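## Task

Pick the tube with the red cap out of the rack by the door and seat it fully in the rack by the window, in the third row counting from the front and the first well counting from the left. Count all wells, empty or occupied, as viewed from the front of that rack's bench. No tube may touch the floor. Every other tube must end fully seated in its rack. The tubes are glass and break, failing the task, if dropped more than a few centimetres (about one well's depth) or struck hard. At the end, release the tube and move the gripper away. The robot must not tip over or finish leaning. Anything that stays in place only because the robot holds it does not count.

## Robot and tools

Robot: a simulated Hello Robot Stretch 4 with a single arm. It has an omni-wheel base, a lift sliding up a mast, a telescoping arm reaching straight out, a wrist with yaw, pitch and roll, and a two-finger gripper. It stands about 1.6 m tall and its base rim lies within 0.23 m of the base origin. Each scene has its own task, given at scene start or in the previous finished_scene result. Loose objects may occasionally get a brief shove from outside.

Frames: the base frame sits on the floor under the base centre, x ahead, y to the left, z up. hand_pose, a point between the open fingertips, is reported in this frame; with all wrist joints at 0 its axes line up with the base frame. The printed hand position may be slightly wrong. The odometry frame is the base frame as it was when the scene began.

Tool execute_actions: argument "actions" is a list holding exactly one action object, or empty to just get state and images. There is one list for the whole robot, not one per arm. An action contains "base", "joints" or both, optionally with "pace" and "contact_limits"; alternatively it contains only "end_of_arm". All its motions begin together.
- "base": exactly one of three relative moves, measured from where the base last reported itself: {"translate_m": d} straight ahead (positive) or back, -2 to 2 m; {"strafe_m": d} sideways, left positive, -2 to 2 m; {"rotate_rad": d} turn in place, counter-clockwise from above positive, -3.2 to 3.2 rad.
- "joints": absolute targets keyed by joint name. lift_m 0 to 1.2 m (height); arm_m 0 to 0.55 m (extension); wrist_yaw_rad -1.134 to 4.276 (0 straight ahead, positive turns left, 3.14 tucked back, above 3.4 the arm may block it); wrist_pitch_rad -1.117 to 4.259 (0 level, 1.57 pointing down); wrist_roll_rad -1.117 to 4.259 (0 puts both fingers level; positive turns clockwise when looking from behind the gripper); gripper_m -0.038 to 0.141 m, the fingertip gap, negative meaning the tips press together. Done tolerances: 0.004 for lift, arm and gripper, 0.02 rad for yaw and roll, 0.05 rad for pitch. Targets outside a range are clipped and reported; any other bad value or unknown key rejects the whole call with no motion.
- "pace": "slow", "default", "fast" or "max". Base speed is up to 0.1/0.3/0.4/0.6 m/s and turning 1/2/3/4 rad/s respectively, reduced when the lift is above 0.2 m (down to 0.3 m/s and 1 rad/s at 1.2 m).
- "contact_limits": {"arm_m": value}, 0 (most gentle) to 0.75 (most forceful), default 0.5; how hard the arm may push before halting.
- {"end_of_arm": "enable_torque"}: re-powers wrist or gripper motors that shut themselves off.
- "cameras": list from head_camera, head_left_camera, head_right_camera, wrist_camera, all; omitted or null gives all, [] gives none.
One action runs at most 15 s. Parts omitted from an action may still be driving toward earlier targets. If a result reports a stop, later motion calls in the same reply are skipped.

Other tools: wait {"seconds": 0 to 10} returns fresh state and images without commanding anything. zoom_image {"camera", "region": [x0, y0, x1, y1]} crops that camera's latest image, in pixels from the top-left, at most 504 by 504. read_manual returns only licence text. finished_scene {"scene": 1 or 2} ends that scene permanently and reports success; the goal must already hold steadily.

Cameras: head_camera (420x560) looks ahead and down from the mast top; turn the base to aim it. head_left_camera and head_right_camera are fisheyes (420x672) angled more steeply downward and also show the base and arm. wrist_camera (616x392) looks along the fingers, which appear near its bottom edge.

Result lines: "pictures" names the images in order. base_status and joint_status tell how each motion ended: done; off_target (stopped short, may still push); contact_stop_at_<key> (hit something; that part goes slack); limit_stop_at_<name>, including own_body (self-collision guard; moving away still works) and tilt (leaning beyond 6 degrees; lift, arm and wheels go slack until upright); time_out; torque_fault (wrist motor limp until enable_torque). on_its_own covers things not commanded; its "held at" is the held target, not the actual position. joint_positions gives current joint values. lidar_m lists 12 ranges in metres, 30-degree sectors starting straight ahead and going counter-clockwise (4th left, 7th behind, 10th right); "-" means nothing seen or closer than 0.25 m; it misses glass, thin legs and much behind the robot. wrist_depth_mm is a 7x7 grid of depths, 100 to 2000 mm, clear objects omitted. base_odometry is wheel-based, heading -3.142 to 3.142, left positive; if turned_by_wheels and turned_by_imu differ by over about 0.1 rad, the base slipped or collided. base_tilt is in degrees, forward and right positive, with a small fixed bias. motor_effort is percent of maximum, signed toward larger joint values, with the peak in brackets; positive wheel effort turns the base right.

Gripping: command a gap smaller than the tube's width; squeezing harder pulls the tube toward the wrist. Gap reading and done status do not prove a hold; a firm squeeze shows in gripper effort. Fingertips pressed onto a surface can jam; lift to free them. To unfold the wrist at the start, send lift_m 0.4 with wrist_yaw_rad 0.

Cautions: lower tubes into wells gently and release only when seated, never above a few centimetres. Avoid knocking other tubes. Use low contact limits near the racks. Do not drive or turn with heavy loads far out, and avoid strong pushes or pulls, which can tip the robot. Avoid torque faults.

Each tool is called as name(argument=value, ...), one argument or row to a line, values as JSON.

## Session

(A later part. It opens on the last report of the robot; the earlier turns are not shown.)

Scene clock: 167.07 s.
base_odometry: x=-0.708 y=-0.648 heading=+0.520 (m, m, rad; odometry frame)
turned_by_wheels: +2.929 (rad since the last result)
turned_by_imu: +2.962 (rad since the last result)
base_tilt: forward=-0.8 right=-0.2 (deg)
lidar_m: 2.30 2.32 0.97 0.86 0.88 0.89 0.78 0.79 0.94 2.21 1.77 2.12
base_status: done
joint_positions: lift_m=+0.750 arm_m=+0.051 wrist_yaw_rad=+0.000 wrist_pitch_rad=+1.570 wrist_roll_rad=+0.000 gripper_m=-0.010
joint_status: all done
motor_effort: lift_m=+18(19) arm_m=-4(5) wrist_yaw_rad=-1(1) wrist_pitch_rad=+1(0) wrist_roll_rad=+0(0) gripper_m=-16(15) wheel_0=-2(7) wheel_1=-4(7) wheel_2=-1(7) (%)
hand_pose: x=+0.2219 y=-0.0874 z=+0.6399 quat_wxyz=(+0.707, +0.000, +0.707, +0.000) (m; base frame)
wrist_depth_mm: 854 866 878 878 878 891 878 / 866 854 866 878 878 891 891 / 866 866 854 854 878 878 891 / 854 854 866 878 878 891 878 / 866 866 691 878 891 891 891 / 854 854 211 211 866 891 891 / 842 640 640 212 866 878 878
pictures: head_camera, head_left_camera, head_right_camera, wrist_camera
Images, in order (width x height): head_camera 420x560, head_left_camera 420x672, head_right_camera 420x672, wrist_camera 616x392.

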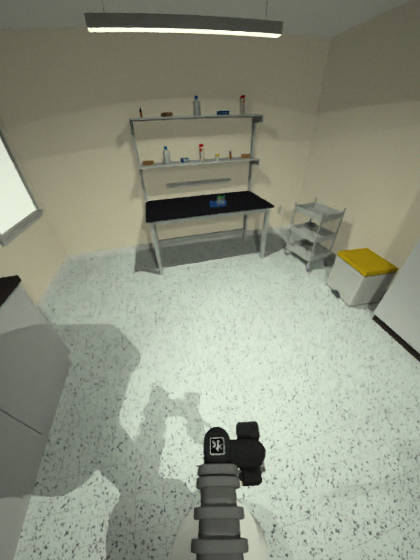

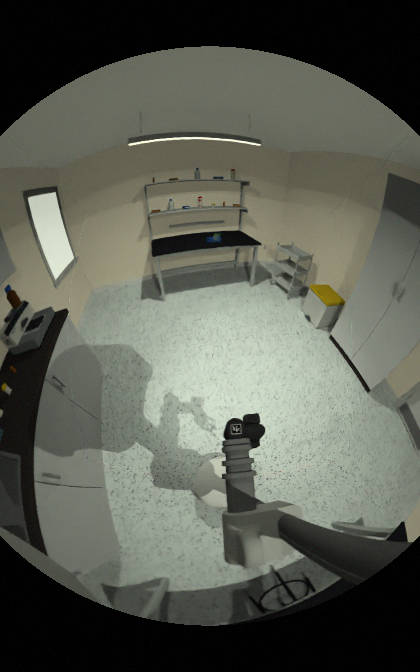

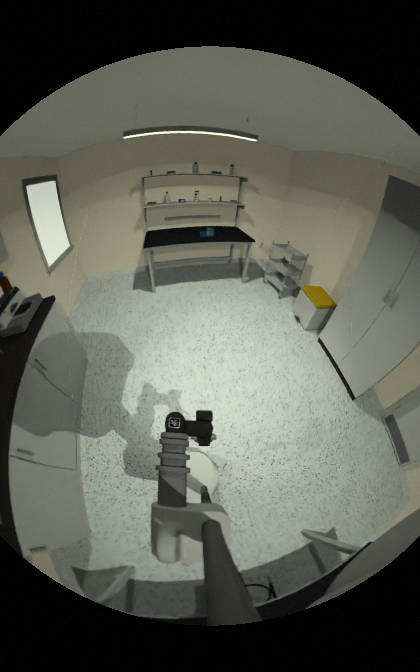

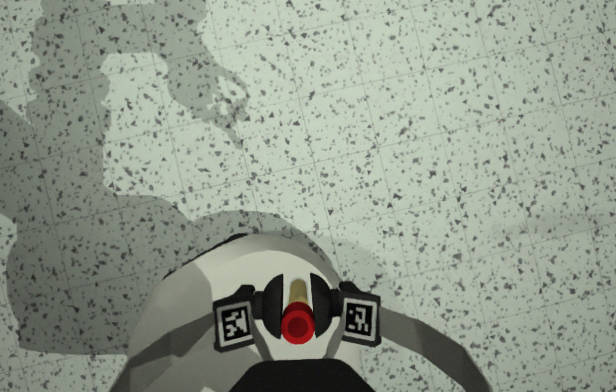

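execute_actions(
  actions=[
    {"base": {"translate_m": 1.97}, "joints": {"lift_m": 1.15}, "pace": "fast"},
  ],
  cameras=["head_left_camera", "head_right_camera", "wrist_camera"],
)

Scene clock: 176.97 s.
base_odometry: x=+1.001 y=+0.332 heading=+0.521 (m, m, rad; odometry frame)
turned_by_wheels: +0.000 (rad since the last result)
turned_by_imu: -0.004 (rad since the last result)
base_tilt: forward=-1.0 right=-0.2 (deg)
lidar_m: 0.40 0.39 0.48 1.93 1.49 1.55 2.93 2.73 1.61 1.28 0.87 0.49
base_status: done
joint_positions: lift_m=+1.150 arm_m=+0.051 wrist_yaw_rad=+0.000 wrist_pitch_rad=+1.570 wrist_roll_rad=+0.000 gripper_m=-0.010
joint_status: all done
motor_effort: lift_m=+22(22) arm_m=-4(4) wrist_yaw_rad=-1(1) wrist_pitch_rad=+1(1) wrist_roll_rad=+1(1) gripper_m=-18(15) wheel_0=+0(6) wheel_1=+2(9) wheel_2=+2(12) (%)
hand_pose: x=+0.2219 y=-0.0874 z=+1.0396 quat_wxyz=(+0.707, +0.000, +0.707, +0.000) (m; base frame)
wrist_depth_mm: 496 500 504 504 512 1281 1308 / 496 504 1255 1281 1281 1308 1308 / 1255 1255 1255 1308 1281 1308 1336 / 1229 1255 1255 1281 1281 1281 1308 / 1229 1255 1078 1078 1281 1281 1281 / 1229 1281 211 211 1281 1336 1281 / 1182 1255 1060 211 1281 1308 1308
pictures: head_left_camera, head_right_camera, wrist_camera
Images, in order (width x height): head_left_camera 420x672, head_right_camera 420x672, wrist_camera 616x392.

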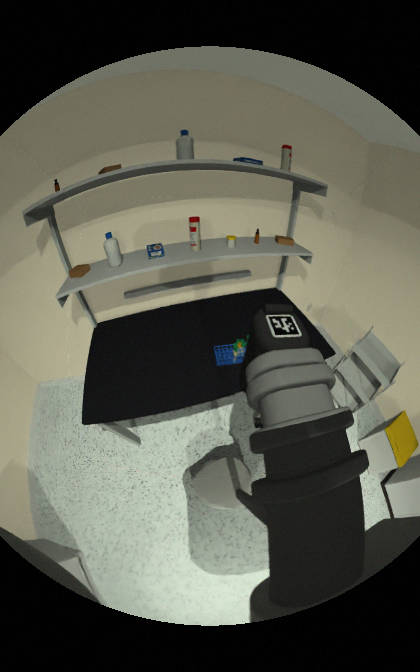

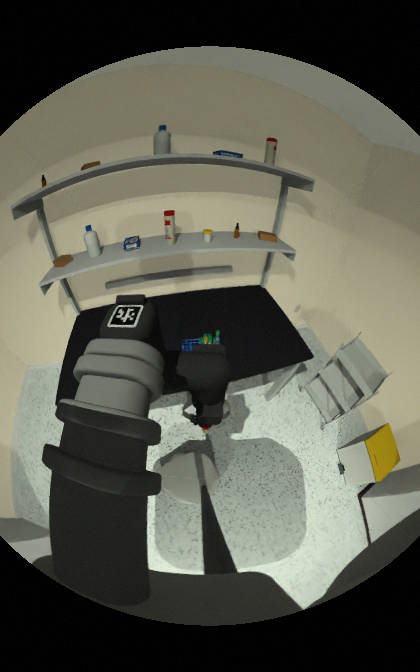

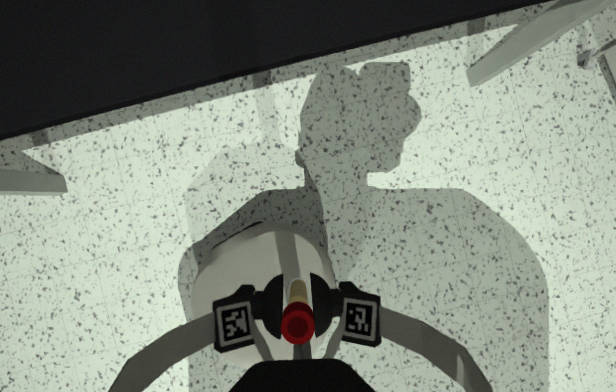

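execute_actions(
  actions=[
    {"base": {"rotate_rad": 0.145}, "joints": {"arm_m": 0.43}},
  ],
  cameras=["head_right_camera", "wrist_camera"],
)

Scene clock: 189.13 s.
base_odometry: x=+1.001 y=+0.332 heading=+0.665 (m, m, rad; odometry frame)
turned_by_wheels: +0.144 (rad since the last result)
turned_by_imu: +0.148 (rad since the last result)
base_tilt: forward=-0.9 right=-0.4 (deg)
lidar_m: 0.39 0.37 0.55 1.92 1.46 1.77 3.55 2.08 1.38 1.23 0.71 0.44
base_status: done
joint_positions: lift_m=+1.150 arm_m=+0.429 wrist_yaw_rad=+0.000 wrist_pitch_rad=+1.570 wrist_roll_rad=+0.000 gripper_m=-0.010
joint_status: all done
motor_effort: lift_m=+22(22) arm_m=+5(8) wrist_yaw_rad=-1(2) wrist_pitch_rad=+1(1) wrist_roll_rad=+1(0) gripper_m=-18(16) wheel_0=-3(2) wheel_1=-3(6) wheel_2=-2(7) (%)
hand_pose: x=+0.6004 y=-0.0874 z=+1.0396 quat_wxyz=(+0.707, +0.000, +0.707, +0.000) (m; base frame)
wrist_depth_mm: 496 500 504 508 508 508 517 / 492 496 496 500 508 508 521 / 492 496 500 504 508 508 517 / 492 492 496 492 449 508 517 / 492 496 500 508 508 512 517 / 496 492 211 211 504 508 512 / 488 492 504 212 1281 1281 1336
pictures: head_right_camera, wrist_camera
Images, in order (width x height): head_right_camera 420x672, wrist_camera 616x392.

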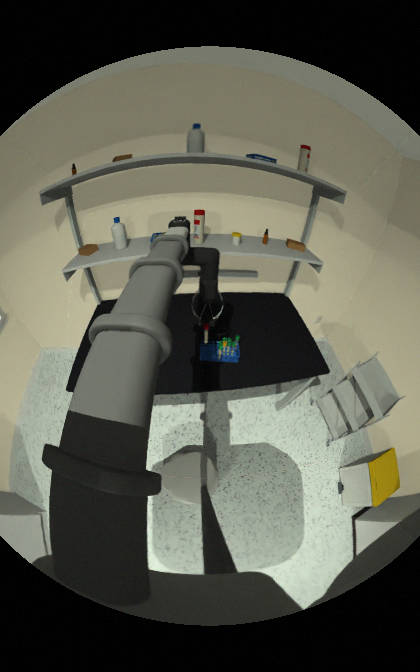

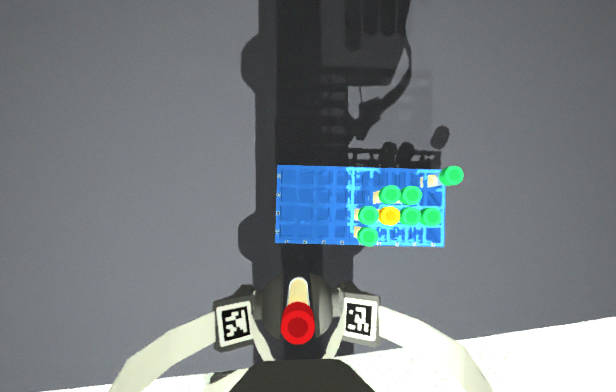

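zoom_image(
  camera="wrist_camera",
  region=[255, 150, 395, 270],
)

zoom_image(
  camera="wrist_camera",
  region=[255, 265, 345, 355],
)

Region (255, 150, 395, 270) of wrist_camera's 616x392 image, scaled by 3.600; it fills the top 432 rows of this view, and the rest is white.

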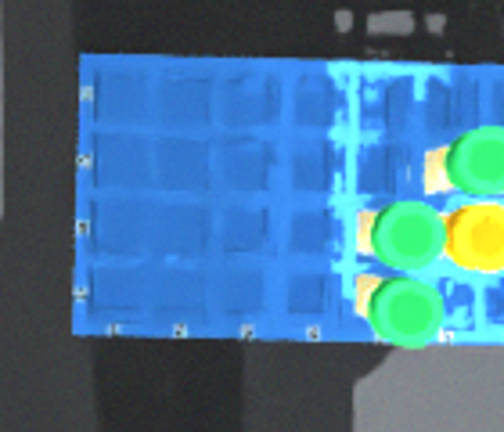

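Region (255, 265, 345, 355) of wrist_camera's 616x392 image, scaled by 5.600.

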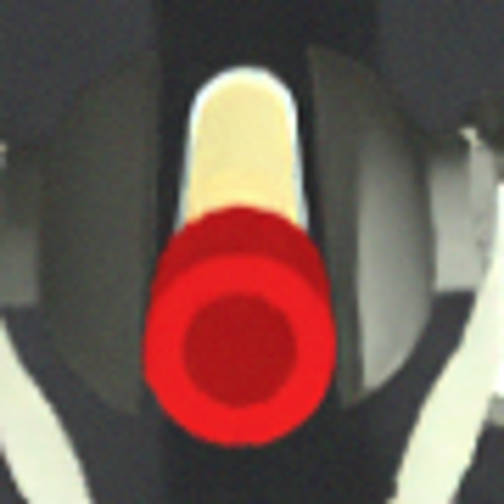

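execute_actions(
  actions=[
    {"base": {"strafe_m": 0.010}, "joints": {"arm_m": 0.5025, "wrist_pitch_rad": 1.56, "lift_m": 1.07}},
  ],
  cameras=["wrist_camera"],
)

zoom_image(
  camera="wrist_camera",
  region=[260, 215, 380, 335],
)

Scene clock: 208.53 s.
base_odometry: x=+0.995 y=+0.340 heading=+0.665 (m, m, rad; odometry frame)
turned_by_wheels: +0.000 (rad since the last result)
turned_by_imu: +0.002 (rad since the last result)
base_tilt: forward=-0.8 right=-0.1 (deg)
lidar_m: 0.39 0.39 0.53 1.92 1.42 1.72 3.51 2.12 1.40 1.22 0.69 0.44
base_status: done
joint_positions: lift_m=+1.070 arm_m=+0.502 wrist_yaw_rad=+0.000 wrist_pitch_rad=+1.560 wrist_roll_rad=+0.000 gripper_m=-0.010
joint_status: all done
motor_effort: lift_m=+18(23) arm_m=+4(5) wrist_yaw_rad=-1(2) wrist_pitch_rad=+2(2) wrist_roll_rad=+1(1) gripper_m=-15(13) wheel_0=+0(5) wheel_1=+1(10) wheel_2=+0(0) (%)
hand_pose: x=+0.6758 y=-0.0874 z=+0.9599 quat_wxyz=(+0.711, +0.000, +0.703, +0.000) (m; base frame)
wrist_depth_mm: 418 421 424 427 433 436 436 / 415 418 421 427 427 436 433 / 415 418 421 421 427 430 436 / 415 415 421 424 427 430 433 / 415 418 421 413 392 397 427 / 410 415 211 212 306 373 430 / 410 415 413 212 421 427 427
pictures: wrist_camera
Images, in order (width x height): wrist_camera 616x392.

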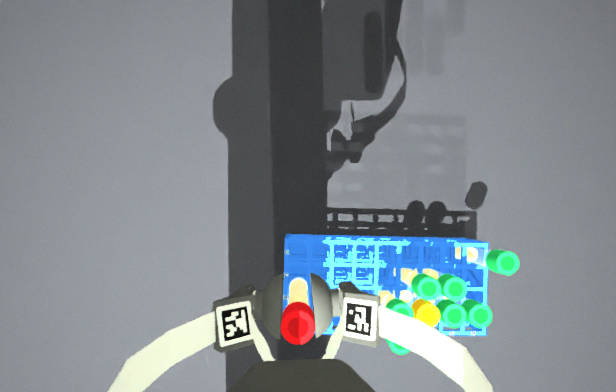

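Region (260, 215, 380, 335) of wrist_camera's 616x392 image, scaled by 4.200.

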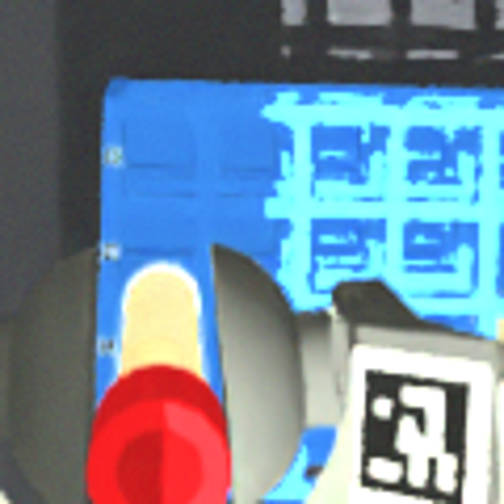

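execute_actions(
  actions=[],
)

Scene clock: 220.60 s.
base_odometry: x=+0.995 y=+0.340 heading=+0.665 (m, m, rad; odometry frame)
turned_by_wheels: +0.000 (rad since the last result)
turned_by_imu: +0.001 (rad since the last result)
base_tilt: forward=-0.9 right=-0.4 (deg)
lidar_m: 0.40 0.41 0.53 1.91 1.47 1.72 3.53 2.10 1.39 1.21 0.69 0.46
base_status: done
joint_positions: lift_m=+1.070 arm_m=+0.502 wrist_yaw_rad=+0.000 wrist_pitch_rad=+1.560 wrist_roll_rad=+0.000 gripper_m=-0.010
joint_status: all done
motor_effort: lift_m=+18(23) arm_m=+4(5) wrist_yaw_rad=-1(2) wrist_pitch_rad=+1(2) wrist_roll_rad=+2(1) gripper_m=-14(13) wheel_0=+0(5) wheel_1=+1(10) wheel_2=+0(0) (%)
hand_pose: x=+0.6758 y=-0.0874 z=+0.9599 quat_wxyz=(+0.711, +0.000, +0.703, +0.000) (m; base frame)
wrist_depth_mm: 418 421 424 427 430 433 436 / 418 418 424 424 430 433 436 / 415 415 418 424 427 433 436 / 415 418 421 427 427 430 430 / 410 415 418 413 394 397 430 / 413 418 210 211 306 373 430 / 410 413 418 211 421 427 430
pictures: head_camera, head_left_camera, head_right_camera, wrist_camera
Images, in order (width x height): head_camera 420x560, head_left_camera 420x672, head_right_camera 420x672, wrist_camera 616x392.

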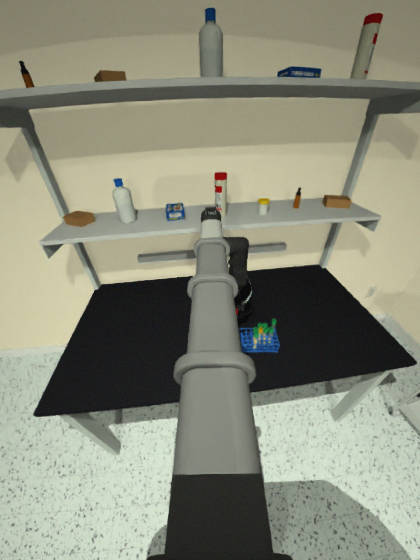

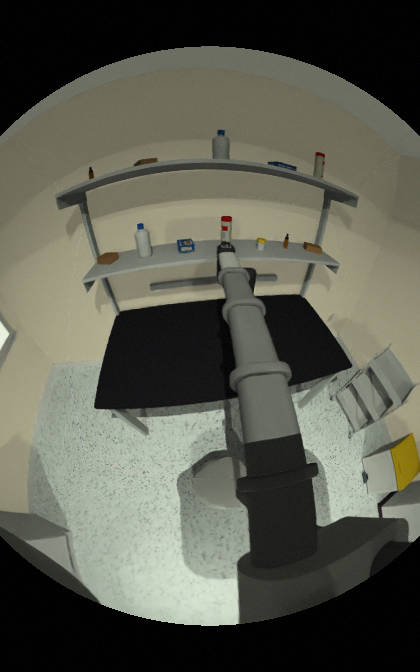

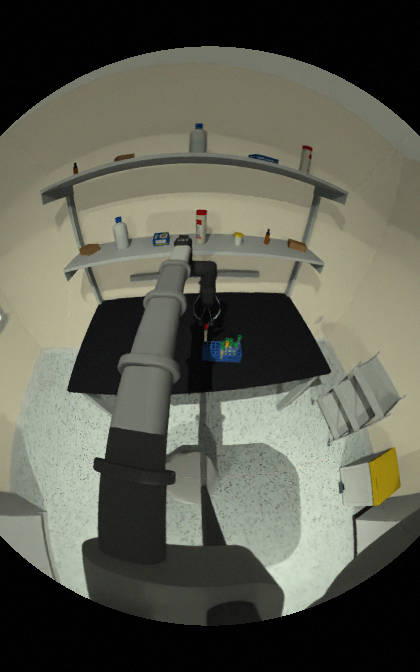

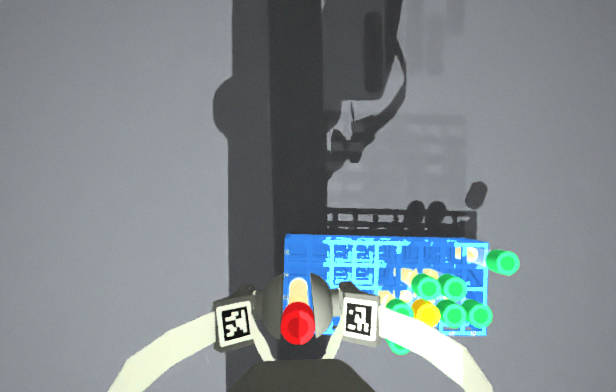

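zoom_image(
  camera="wrist_camera",
  region=[260, 215, 380, 335],
)

Region (260, 215, 380, 335) of wrist_camera's 616x392 image, scaled by 4.200.

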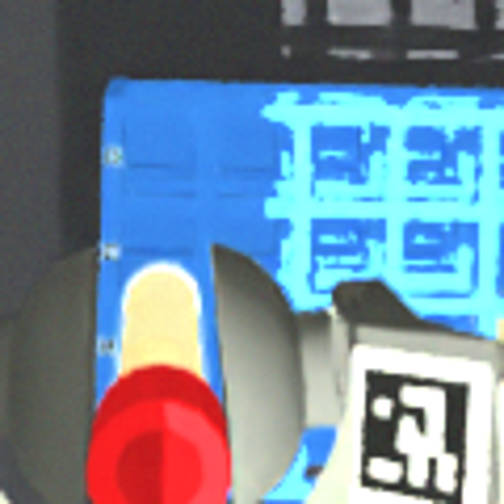

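execute_actions(
  actions=[
    {"joints": {"lift_m": 1.036}, "pace": "slow"},
  ],
  cameras=["wrist_camera"],
)

zoom_image(
  camera="wrist_camera",
  region=[260, 215, 380, 335],
)

Scene clock: 227.17 s.
base_odometry: x=+0.995 y=+0.340 heading=+0.665 (m, m, rad; odometry frame)
turned_by_wheels: +0.000 (rad since the last result)
turned_by_imu: +0.002 (rad since the last result)
base_tilt: forward=-0.8 right=-0.2 (deg)
lidar_m: 0.39 0.39 0.53 1.91 1.46 1.74 3.53 2.11 1.41 1.22 0.69 0.45
base_status: not commanded
joint_positions: lift_m=+1.036 arm_m=+0.502 wrist_yaw_rad=+0.000 wrist_pitch_rad=+1.560 wrist_roll_rad=+0.000 gripper_m=-0.010
joint_status: all done
motor_effort: lift_m=+18(18) arm_m=+5(4) wrist_yaw_rad=-1(1) wrist_pitch_rad=+1(1) wrist_roll_rad=+1(1) gripper_m=-13(12) wheel_0=+0(0) wheel_1=+1(1) wheel_2=+0(0) (%)
hand_pose: x=+0.6758 y=-0.0874 z=+0.9260 quat_wxyz=(+0.711, +0.000, +0.703, +0.000) (m; base frame)
wrist_depth_mm: 384 387 389 392 397 397 404 / 382 387 387 389 394 397 402 / 379 384 389 392 392 397 397 / 379 387 389 389 392 394 399 / 379 382 387 379 377 379 399 / 379 384 210 212 271 276 392 / 379 379 382 212 389 392 394
pictures: wrist_camera
Images, in order (width x height): wrist_camera 616x392.

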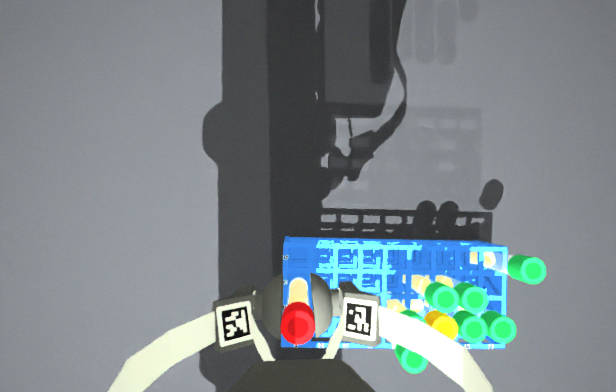

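Region (260, 215, 380, 335) of wrist_camera's 616x392 image, scaled by 4.200.

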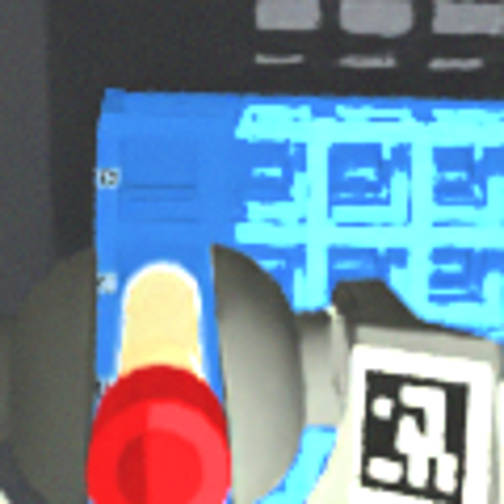

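zoom_image(
  camera="wrist_camera",
  region=[275, 235, 335, 305],
)

Region (275, 235, 335, 305) of wrist_camera's 616x392 image, scaled by 7.200; it fills the left 432 columns of this view, and the rest is white.

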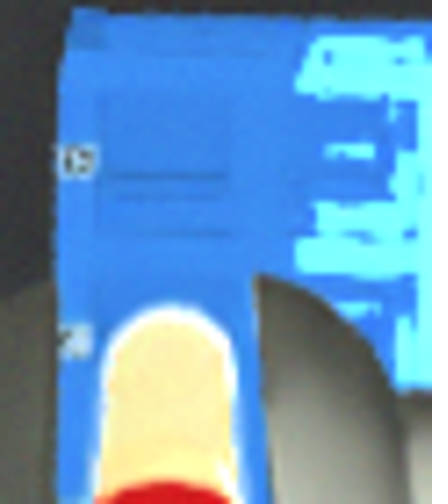

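execute_actions(
  actions=[
    {"joints": {"lift_m": 1.015}, "pace": "slow"},
  ],
  cameras=["wrist_camera"],
)

zoom_image(
  camera="wrist_camera",
  region=[260, 230, 380, 350],
)

Scene clock: 245.73 s.
base_odometry: x=+0.995 y=+0.340 heading=+0.665 (m, m, rad; odometry frame)
turned_by_wheels: +0.000 (rad since the last result)
turned_by_imu: +0.001 (rad since the last result)
base_tilt: forward=-0.8 right=-0.1 (deg)
lidar_m: 0.40 0.41 0.53 1.89 1.47 1.77 3.52 2.09 1.40 1.22 0.67 0.45
base_status: not commanded
joint_positions: lift_m=+1.015 arm_m=+0.502 wrist_yaw_rad=+0.000 wrist_pitch_rad=+1.560 wrist_roll_rad=+0.000 gripper_m=-0.010
joint_status: all done
motor_effort: lift_m=+17(17) arm_m=+5(5) wrist_yaw_rad=-1(1) wrist_pitch_rad=+1(1) wrist_roll_rad=+1(1) gripper_m=-15(16) wheel_0=+0(0) wheel_1=+1(1) wheel_2=+0(0) (%)
hand_pose: x=+0.6758 y=-0.0874 z=+0.9050 quat_wxyz=(+0.711, +0.000, +0.703, +0.000) (m; base frame)
wrist_depth_mm: 364 366 368 370 375 377 379 / 362 364 366 370 370 375 379 / 359 364 366 373 370 375 375 / 359 362 366 370 370 375 377 / 359 362 366 357 359 362 375 / 357 359 211 211 266 255 373 / 355 357 359 211 287 251 375
pictures: wrist_camera
Images, in order (width x height): wrist_camera 616x392.

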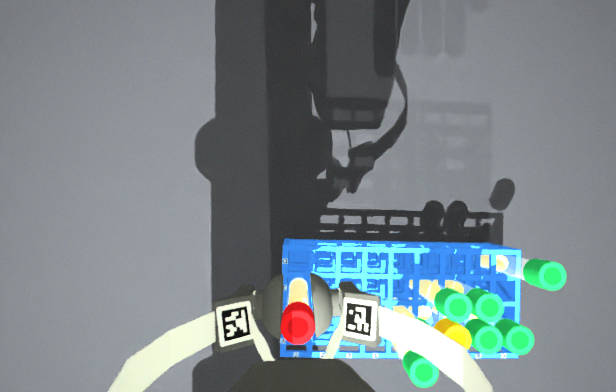

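Region (260, 230, 380, 350) of wrist_camera's 616x392 image, scaled by 4.200.

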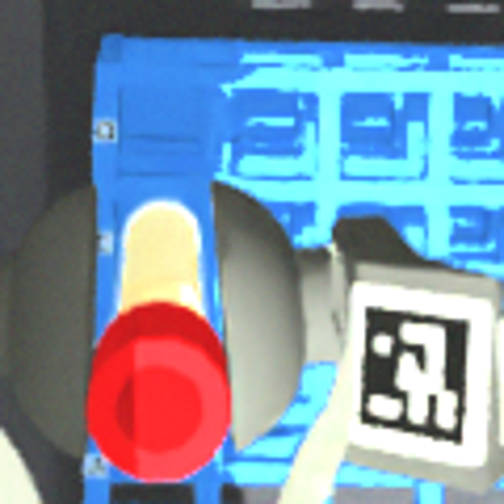

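execute_actions(
  actions=[
    {"joints": {"lift_m": 0.998}, "pace": "slow"},
  ],
  cameras=["wrist_camera"],
)

zoom_image(
  camera="wrist_camera",
  region=[260, 230, 380, 350],
)

Scene clock: 250.03 s.
base_odometry: x=+0.995 y=+0.340 heading=+0.665 (m, m, rad; odometry frame)
turned_by_wheels: +0.000 (rad since the last result)
turned_by_imu: +0.001 (rad since the last result)
base_tilt: forward=-0.9 right=-0.3 (deg)
lidar_m: 0.41 0.40 0.54 1.92 1.48 1.71 3.52 2.15 1.38 1.22 0.67 0.45
base_status: not commanded
joint_positions: lift_m=+0.998 arm_m=+0.502 wrist_yaw_rad=+0.000 wrist_pitch_rad=+1.560 wrist_roll_rad=+0.000 gripper_m=-0.010
joint_status: all done
motor_effort: lift_m=+18(16) arm_m=+5(5) wrist_yaw_rad=-1(1) wrist_pitch_rad=+1(1) wrist_roll_rad=+2(1) gripper_m=-16(14) wheel_0=+0(0) wheel_1=+1(1) wheel_2=+0(0) (%)
hand_pose: x=+0.6758 y=-0.0874 z=+0.8880 quat_wxyz=(+0.711, +0.000, +0.703, +0.000) (m; base frame)
wrist_depth_mm: 347 349 349 353 355 357 359 / 345 347 351 353 355 357 362 / 345 345 349 353 355 357 362 / 343 345 349 351 353 355 357 / 345 345 345 343 338 327 357 / 340 345 211 211 283 248 357 / 342 343 343 211 294 234 355
pictures: wrist_camera
Images, in order (width x height): wrist_camera 616x392.

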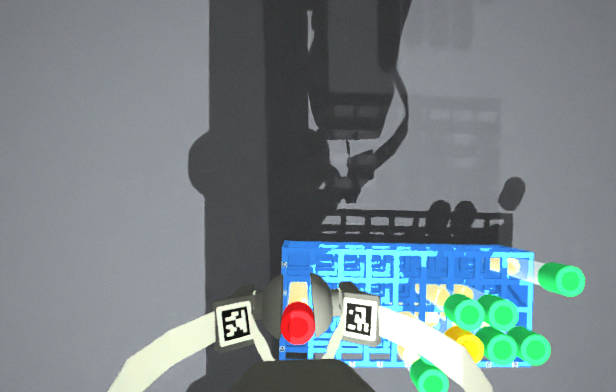

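Region (260, 230, 380, 350) of wrist_camera's 616x392 image, scaled by 4.200.

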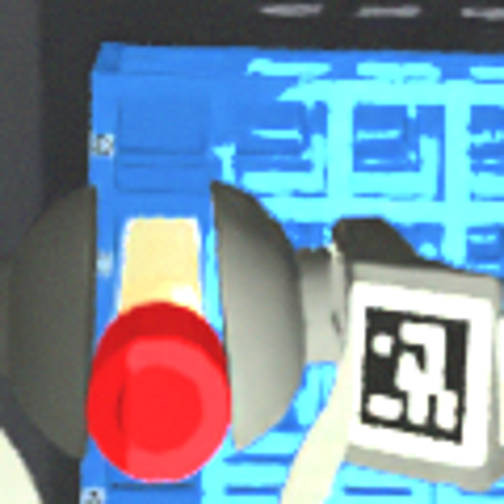

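execute_actions(
  actions=[
    {"joints": {"lift_m": 0.987}, "pace": "slow"},
  ],
  cameras=["wrist_camera"],
)

zoom_image(
  camera="wrist_camera",
  region=[260, 230, 380, 350],
)

Scene clock: 253.30 s.
base_odometry: x=+0.995 y=+0.340 heading=+0.665 (m, m, rad; odometry frame)
turned_by_wheels: +0.000 (rad since the last result)
turned_by_imu: +0.001 (rad since the last result)
base_tilt: forward=-1.0 right=-0.3 (deg)
lidar_m: 0.39 0.39 0.53 1.89 1.42 1.72 3.51 2.10 1.40 1.21 0.69 0.43
base_status: not commanded
joint_positions: lift_m=+0.987 arm_m=+0.502 wrist_yaw_rad=+0.000 wrist_pitch_rad=+1.560 wrist_roll_rad=+0.000 gripper_m=-0.010
joint_status: all done
motor_effort: lift_m=+17(17) arm_m=+4(5) wrist_yaw_rad=-1(1) wrist_pitch_rad=+2(1) wrist_roll_rad=+1(1) gripper_m=-19(18) wheel_0=+0(0) wheel_1=+1(1) wheel_2=+0(0) (%)
hand_pose: x=+0.6758 y=-0.0874 z=+0.8770 quat_wxyz=(+0.711, +0.000, +0.703, +0.000) (m; base frame)
wrist_depth_mm: 336 336 338 342 345 349 349 / 334 338 342 342 343 345 351 / 334 336 340 342 343 345 349 / 334 334 338 340 343 345 349 / 332 334 338 330 330 314 347 / 330 332 211 211 283 272 343 / 330 332 334 211 278 223 343
pictures: wrist_camera
Images, in order (width x height): wrist_camera 616x392.

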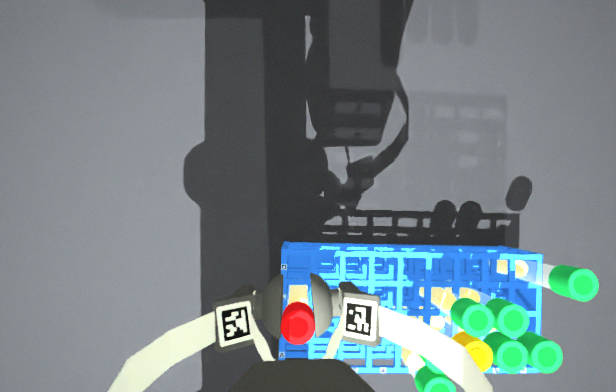

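Region (260, 230, 380, 350) of wrist_camera's 616x392 image, scaled by 4.200.

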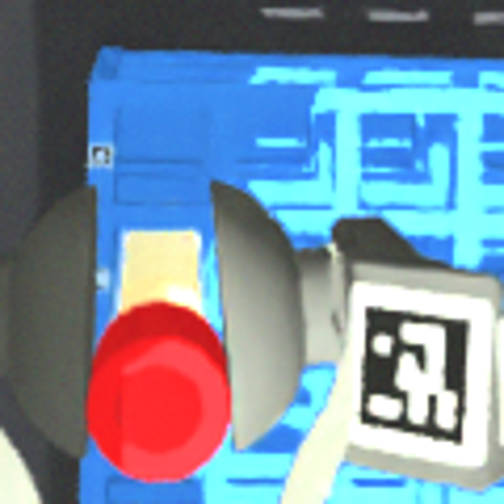

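execute_actions(
  actions=[
    {"joints": {"gripper_m": 0.026}, "pace": "slow"},
  ],
  cameras=["wrist_camera"],
)

zoom_image(
  camera="wrist_camera",
  region=[240, 230, 380, 370],
)

Scene clock: 258.40 s.
base_odometry: x=+0.995 y=+0.340 heading=+0.665 (m, m, rad; odometry frame)
turned_by_wheels: +0.000 (rad since the last result)
turned_by_imu: +0.002 (rad since the last result)
base_tilt: forward=-0.8 right=-0.3 (deg)
lidar_m: 0.41 0.43 0.55 1.91 1.44 1.74 3.52 2.10 1.39 1.23 0.67 0.45
base_status: not commanded
joint_positions: lift_m=+0.987 arm_m=+0.502 wrist_yaw_rad=+0.000 wrist_pitch_rad=+1.560 wrist_roll_rad=+0.000 gripper_m=+0.026
joint_status: all done
motor_effort: lift_m=+17(18) arm_m=+4(5) wrist_yaw_rad=+0(2) wrist_pitch_rad=+0(1) wrist_roll_rad=+1(1) gripper_m=-4(15) wheel_0=+0(0) wheel_1=+1(1) wheel_2=+0(0) (%)
hand_pose: x=+0.6758 y=-0.0874 z=+0.8770 quat_wxyz=(+0.711, +0.000, +0.703, +0.000) (m; base frame)
wrist_depth_mm: 334 338 340 342 347 347 349 / 334 338 338 342 345 349 347 / 332 336 338 342 345 347 347 / 334 334 336 342 343 343 347 / 330 334 338 332 329 314 347 / 332 334 212 218 283 273 345 / 330 332 334 156 282 223 345
pictures: wrist_camera
Images, in order (width x height): wrist_camera 616x392.

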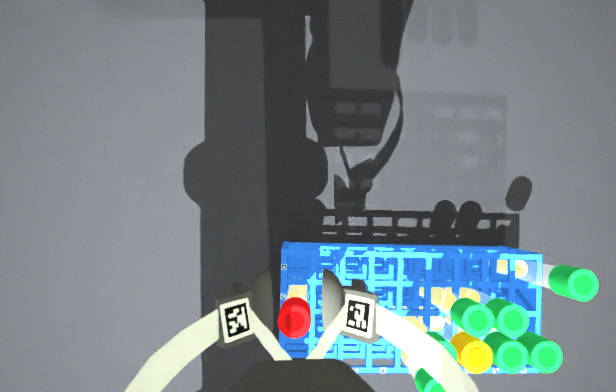

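Region (240, 230, 380, 370) of wrist_camera's 616x392 image, scaled by 3.600.

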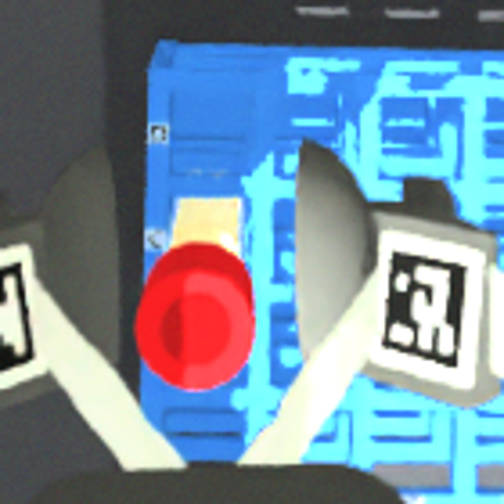

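execute_actions(
  actions=[
    {"joints": {"lift_m": 1.06}},
  ],
  cameras=["wrist_camera"],
)

Scene clock: 262.50 s.
base_odometry: x=+0.995 y=+0.340 heading=+0.665 (m, m, rad; odometry frame)
turned_by_wheels: +0.000 (rad since the last result)
turned_by_imu: +0.002 (rad since the last result)
base_tilt: forward=-1.0 right=-0.2 (deg)
lidar_m: 0.38 0.41 0.54 1.89 1.46 1.72 3.54 2.12 1.38 1.20 0.67 0.45
base_status: not commanded
joint_positions: lift_m=+1.060 arm_m=+0.502 wrist_yaw_rad=+0.000 wrist_pitch_rad=+1.560 wrist_roll_rad=+0.000 gripper_m=+0.026
joint_status: all done
motor_effort: lift_m=+23(23) arm_m=+5(5) wrist_yaw_rad=-1(1) wrist_pitch_rad=+1(2) wrist_roll_rad=+1(2) gripper_m=-6(2) wheel_0=+0(0) wheel_1=+1(2) wheel_2=+0(0) (%)
hand_pose: x=+0.6758 y=-0.0874 z=+0.9495 quat_wxyz=(+0.711, +0.000, +0.703, +0.000) (m; base frame)
wrist_depth_mm: 407 410 415 415 421 424 424 / 407 407 413 418 418 421 424 / 404 410 410 415 418 421 421 / 404 407 413 413 415 418 424 / 407 404 413 407 384 387 424 / 399 407 212 353 294 370 421 / 399 402 404 156 413 415 421
pictures: wrist_camera
Images, in order (width x height): wrist_camera 616x392.

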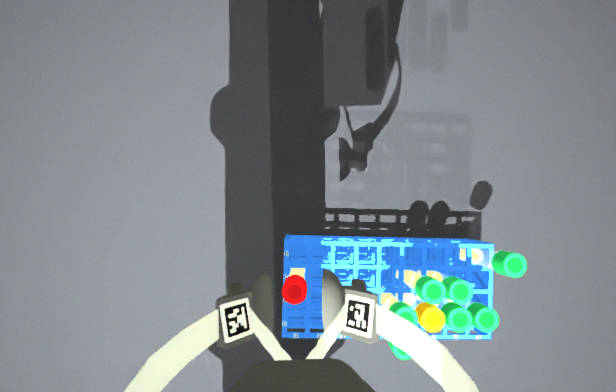

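The tube stayed in the well and the fingers are clear above the caps. Backing away now.

execute_actions(
  actions=[
    {"base": {"translate_m": -0.25}, "joints": {"arm_m": 0.0}, "pace": "fast"},
  ],
)

Scene clock: 266.70 s.
base_odometry: x=+0.798 y=+0.185 heading=+0.665 (m, m, rad; odometry frame)
turned_by_wheels: +0.000 (rad since the last result)
turned_by_imu: +0.002 (rad since the last result)
base_tilt: forward=-0.8 right=-0.1 (deg)
lidar_m: 0.65 0.64 0.84 1.91 1.35 1.70 3.14 2.80 1.51 1.31 1.06 0.72
base_status: done
joint_positions: lift_m=+1.060 arm_m=+0.001 wrist_yaw_rad=+0.000 wrist_pitch_rad=+1.560 wrist_roll_rad=+0.000 gripper_m=+0.026
joint_status: all done
motor_effort: lift_m=+23(23) arm_m=-4(8) wrist_yaw_rad=+0(0) wrist_pitch_rad=+0(0) wrist_roll_rad=+1(0) gripper_m=+0(4) wheel_0=-2(6) wheel_1=-2(8) wheel_2=+0(11) (%)
hand_pose: x=+0.1747 y=-0.0874 z=+0.9495 quat_wxyz=(+0.711, +0.000, +0.703, +0.000) (m; base frame)
wrist_depth_mm: 1182 1205 1205 1205 1205 1255 1229 / 1182 1182 1182 1205 1229 1229 1205 / 1160 1182 1182 1182 1205 1229 1229 / 1138 1182 1205 1182 1182 1182 1205 / 1138 1160 960 976 1160 1205 1205 / 1138 1160 212 960 1182 1205 1205 / 1160 1205 946 156 1182 1205 1205
pictures: head_camera, head_left_camera, head_right_camera, wrist_camera
Images, in order (width x height): head_camera 420x560, head_left_camera 420x672, head_right_camera 420x672, wrist_camera 616x392.

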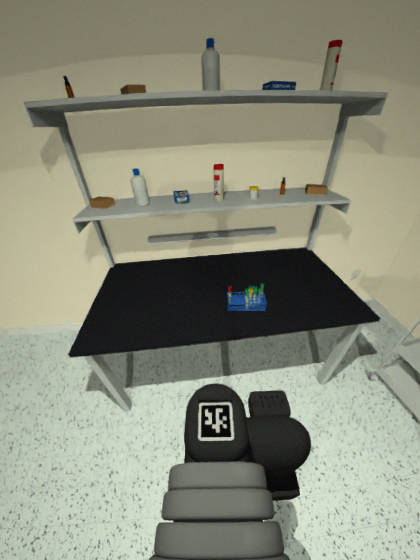

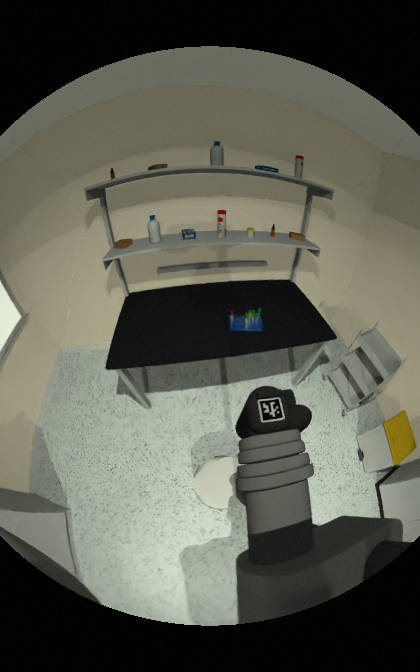

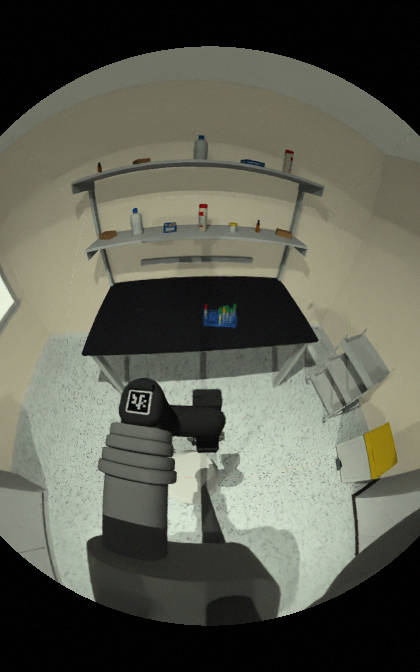

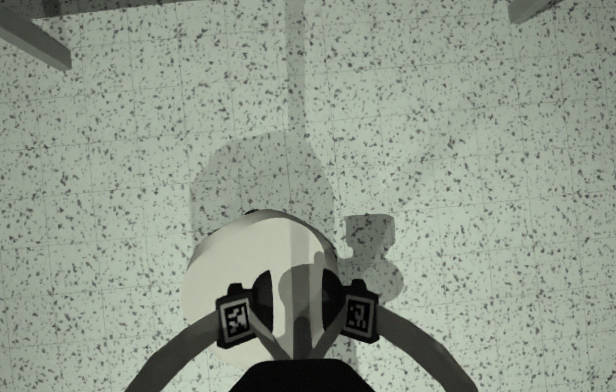

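zoom_image(
  camera="head_camera",
  region=[218, 275, 278, 320],
)

Region (218, 275, 278, 320) of head_camera's 420x560 image, scaled by 8.400, with more detail than that image has; it fills the top 378 rows of this view, and the rest is white.

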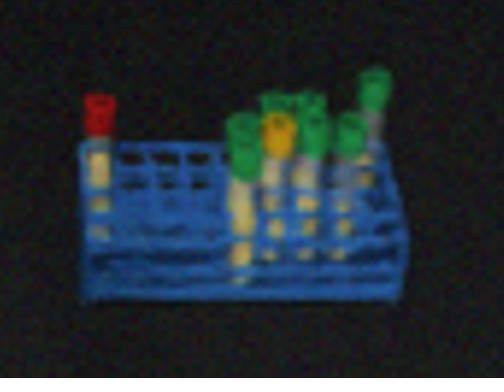

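The red cap sits level with the other row‑3 caps and is in the leftmost column, so the tube is fully seated and the robot is clear.

finished_scene(
  scene=2,
)

The scene is finished: the task was done.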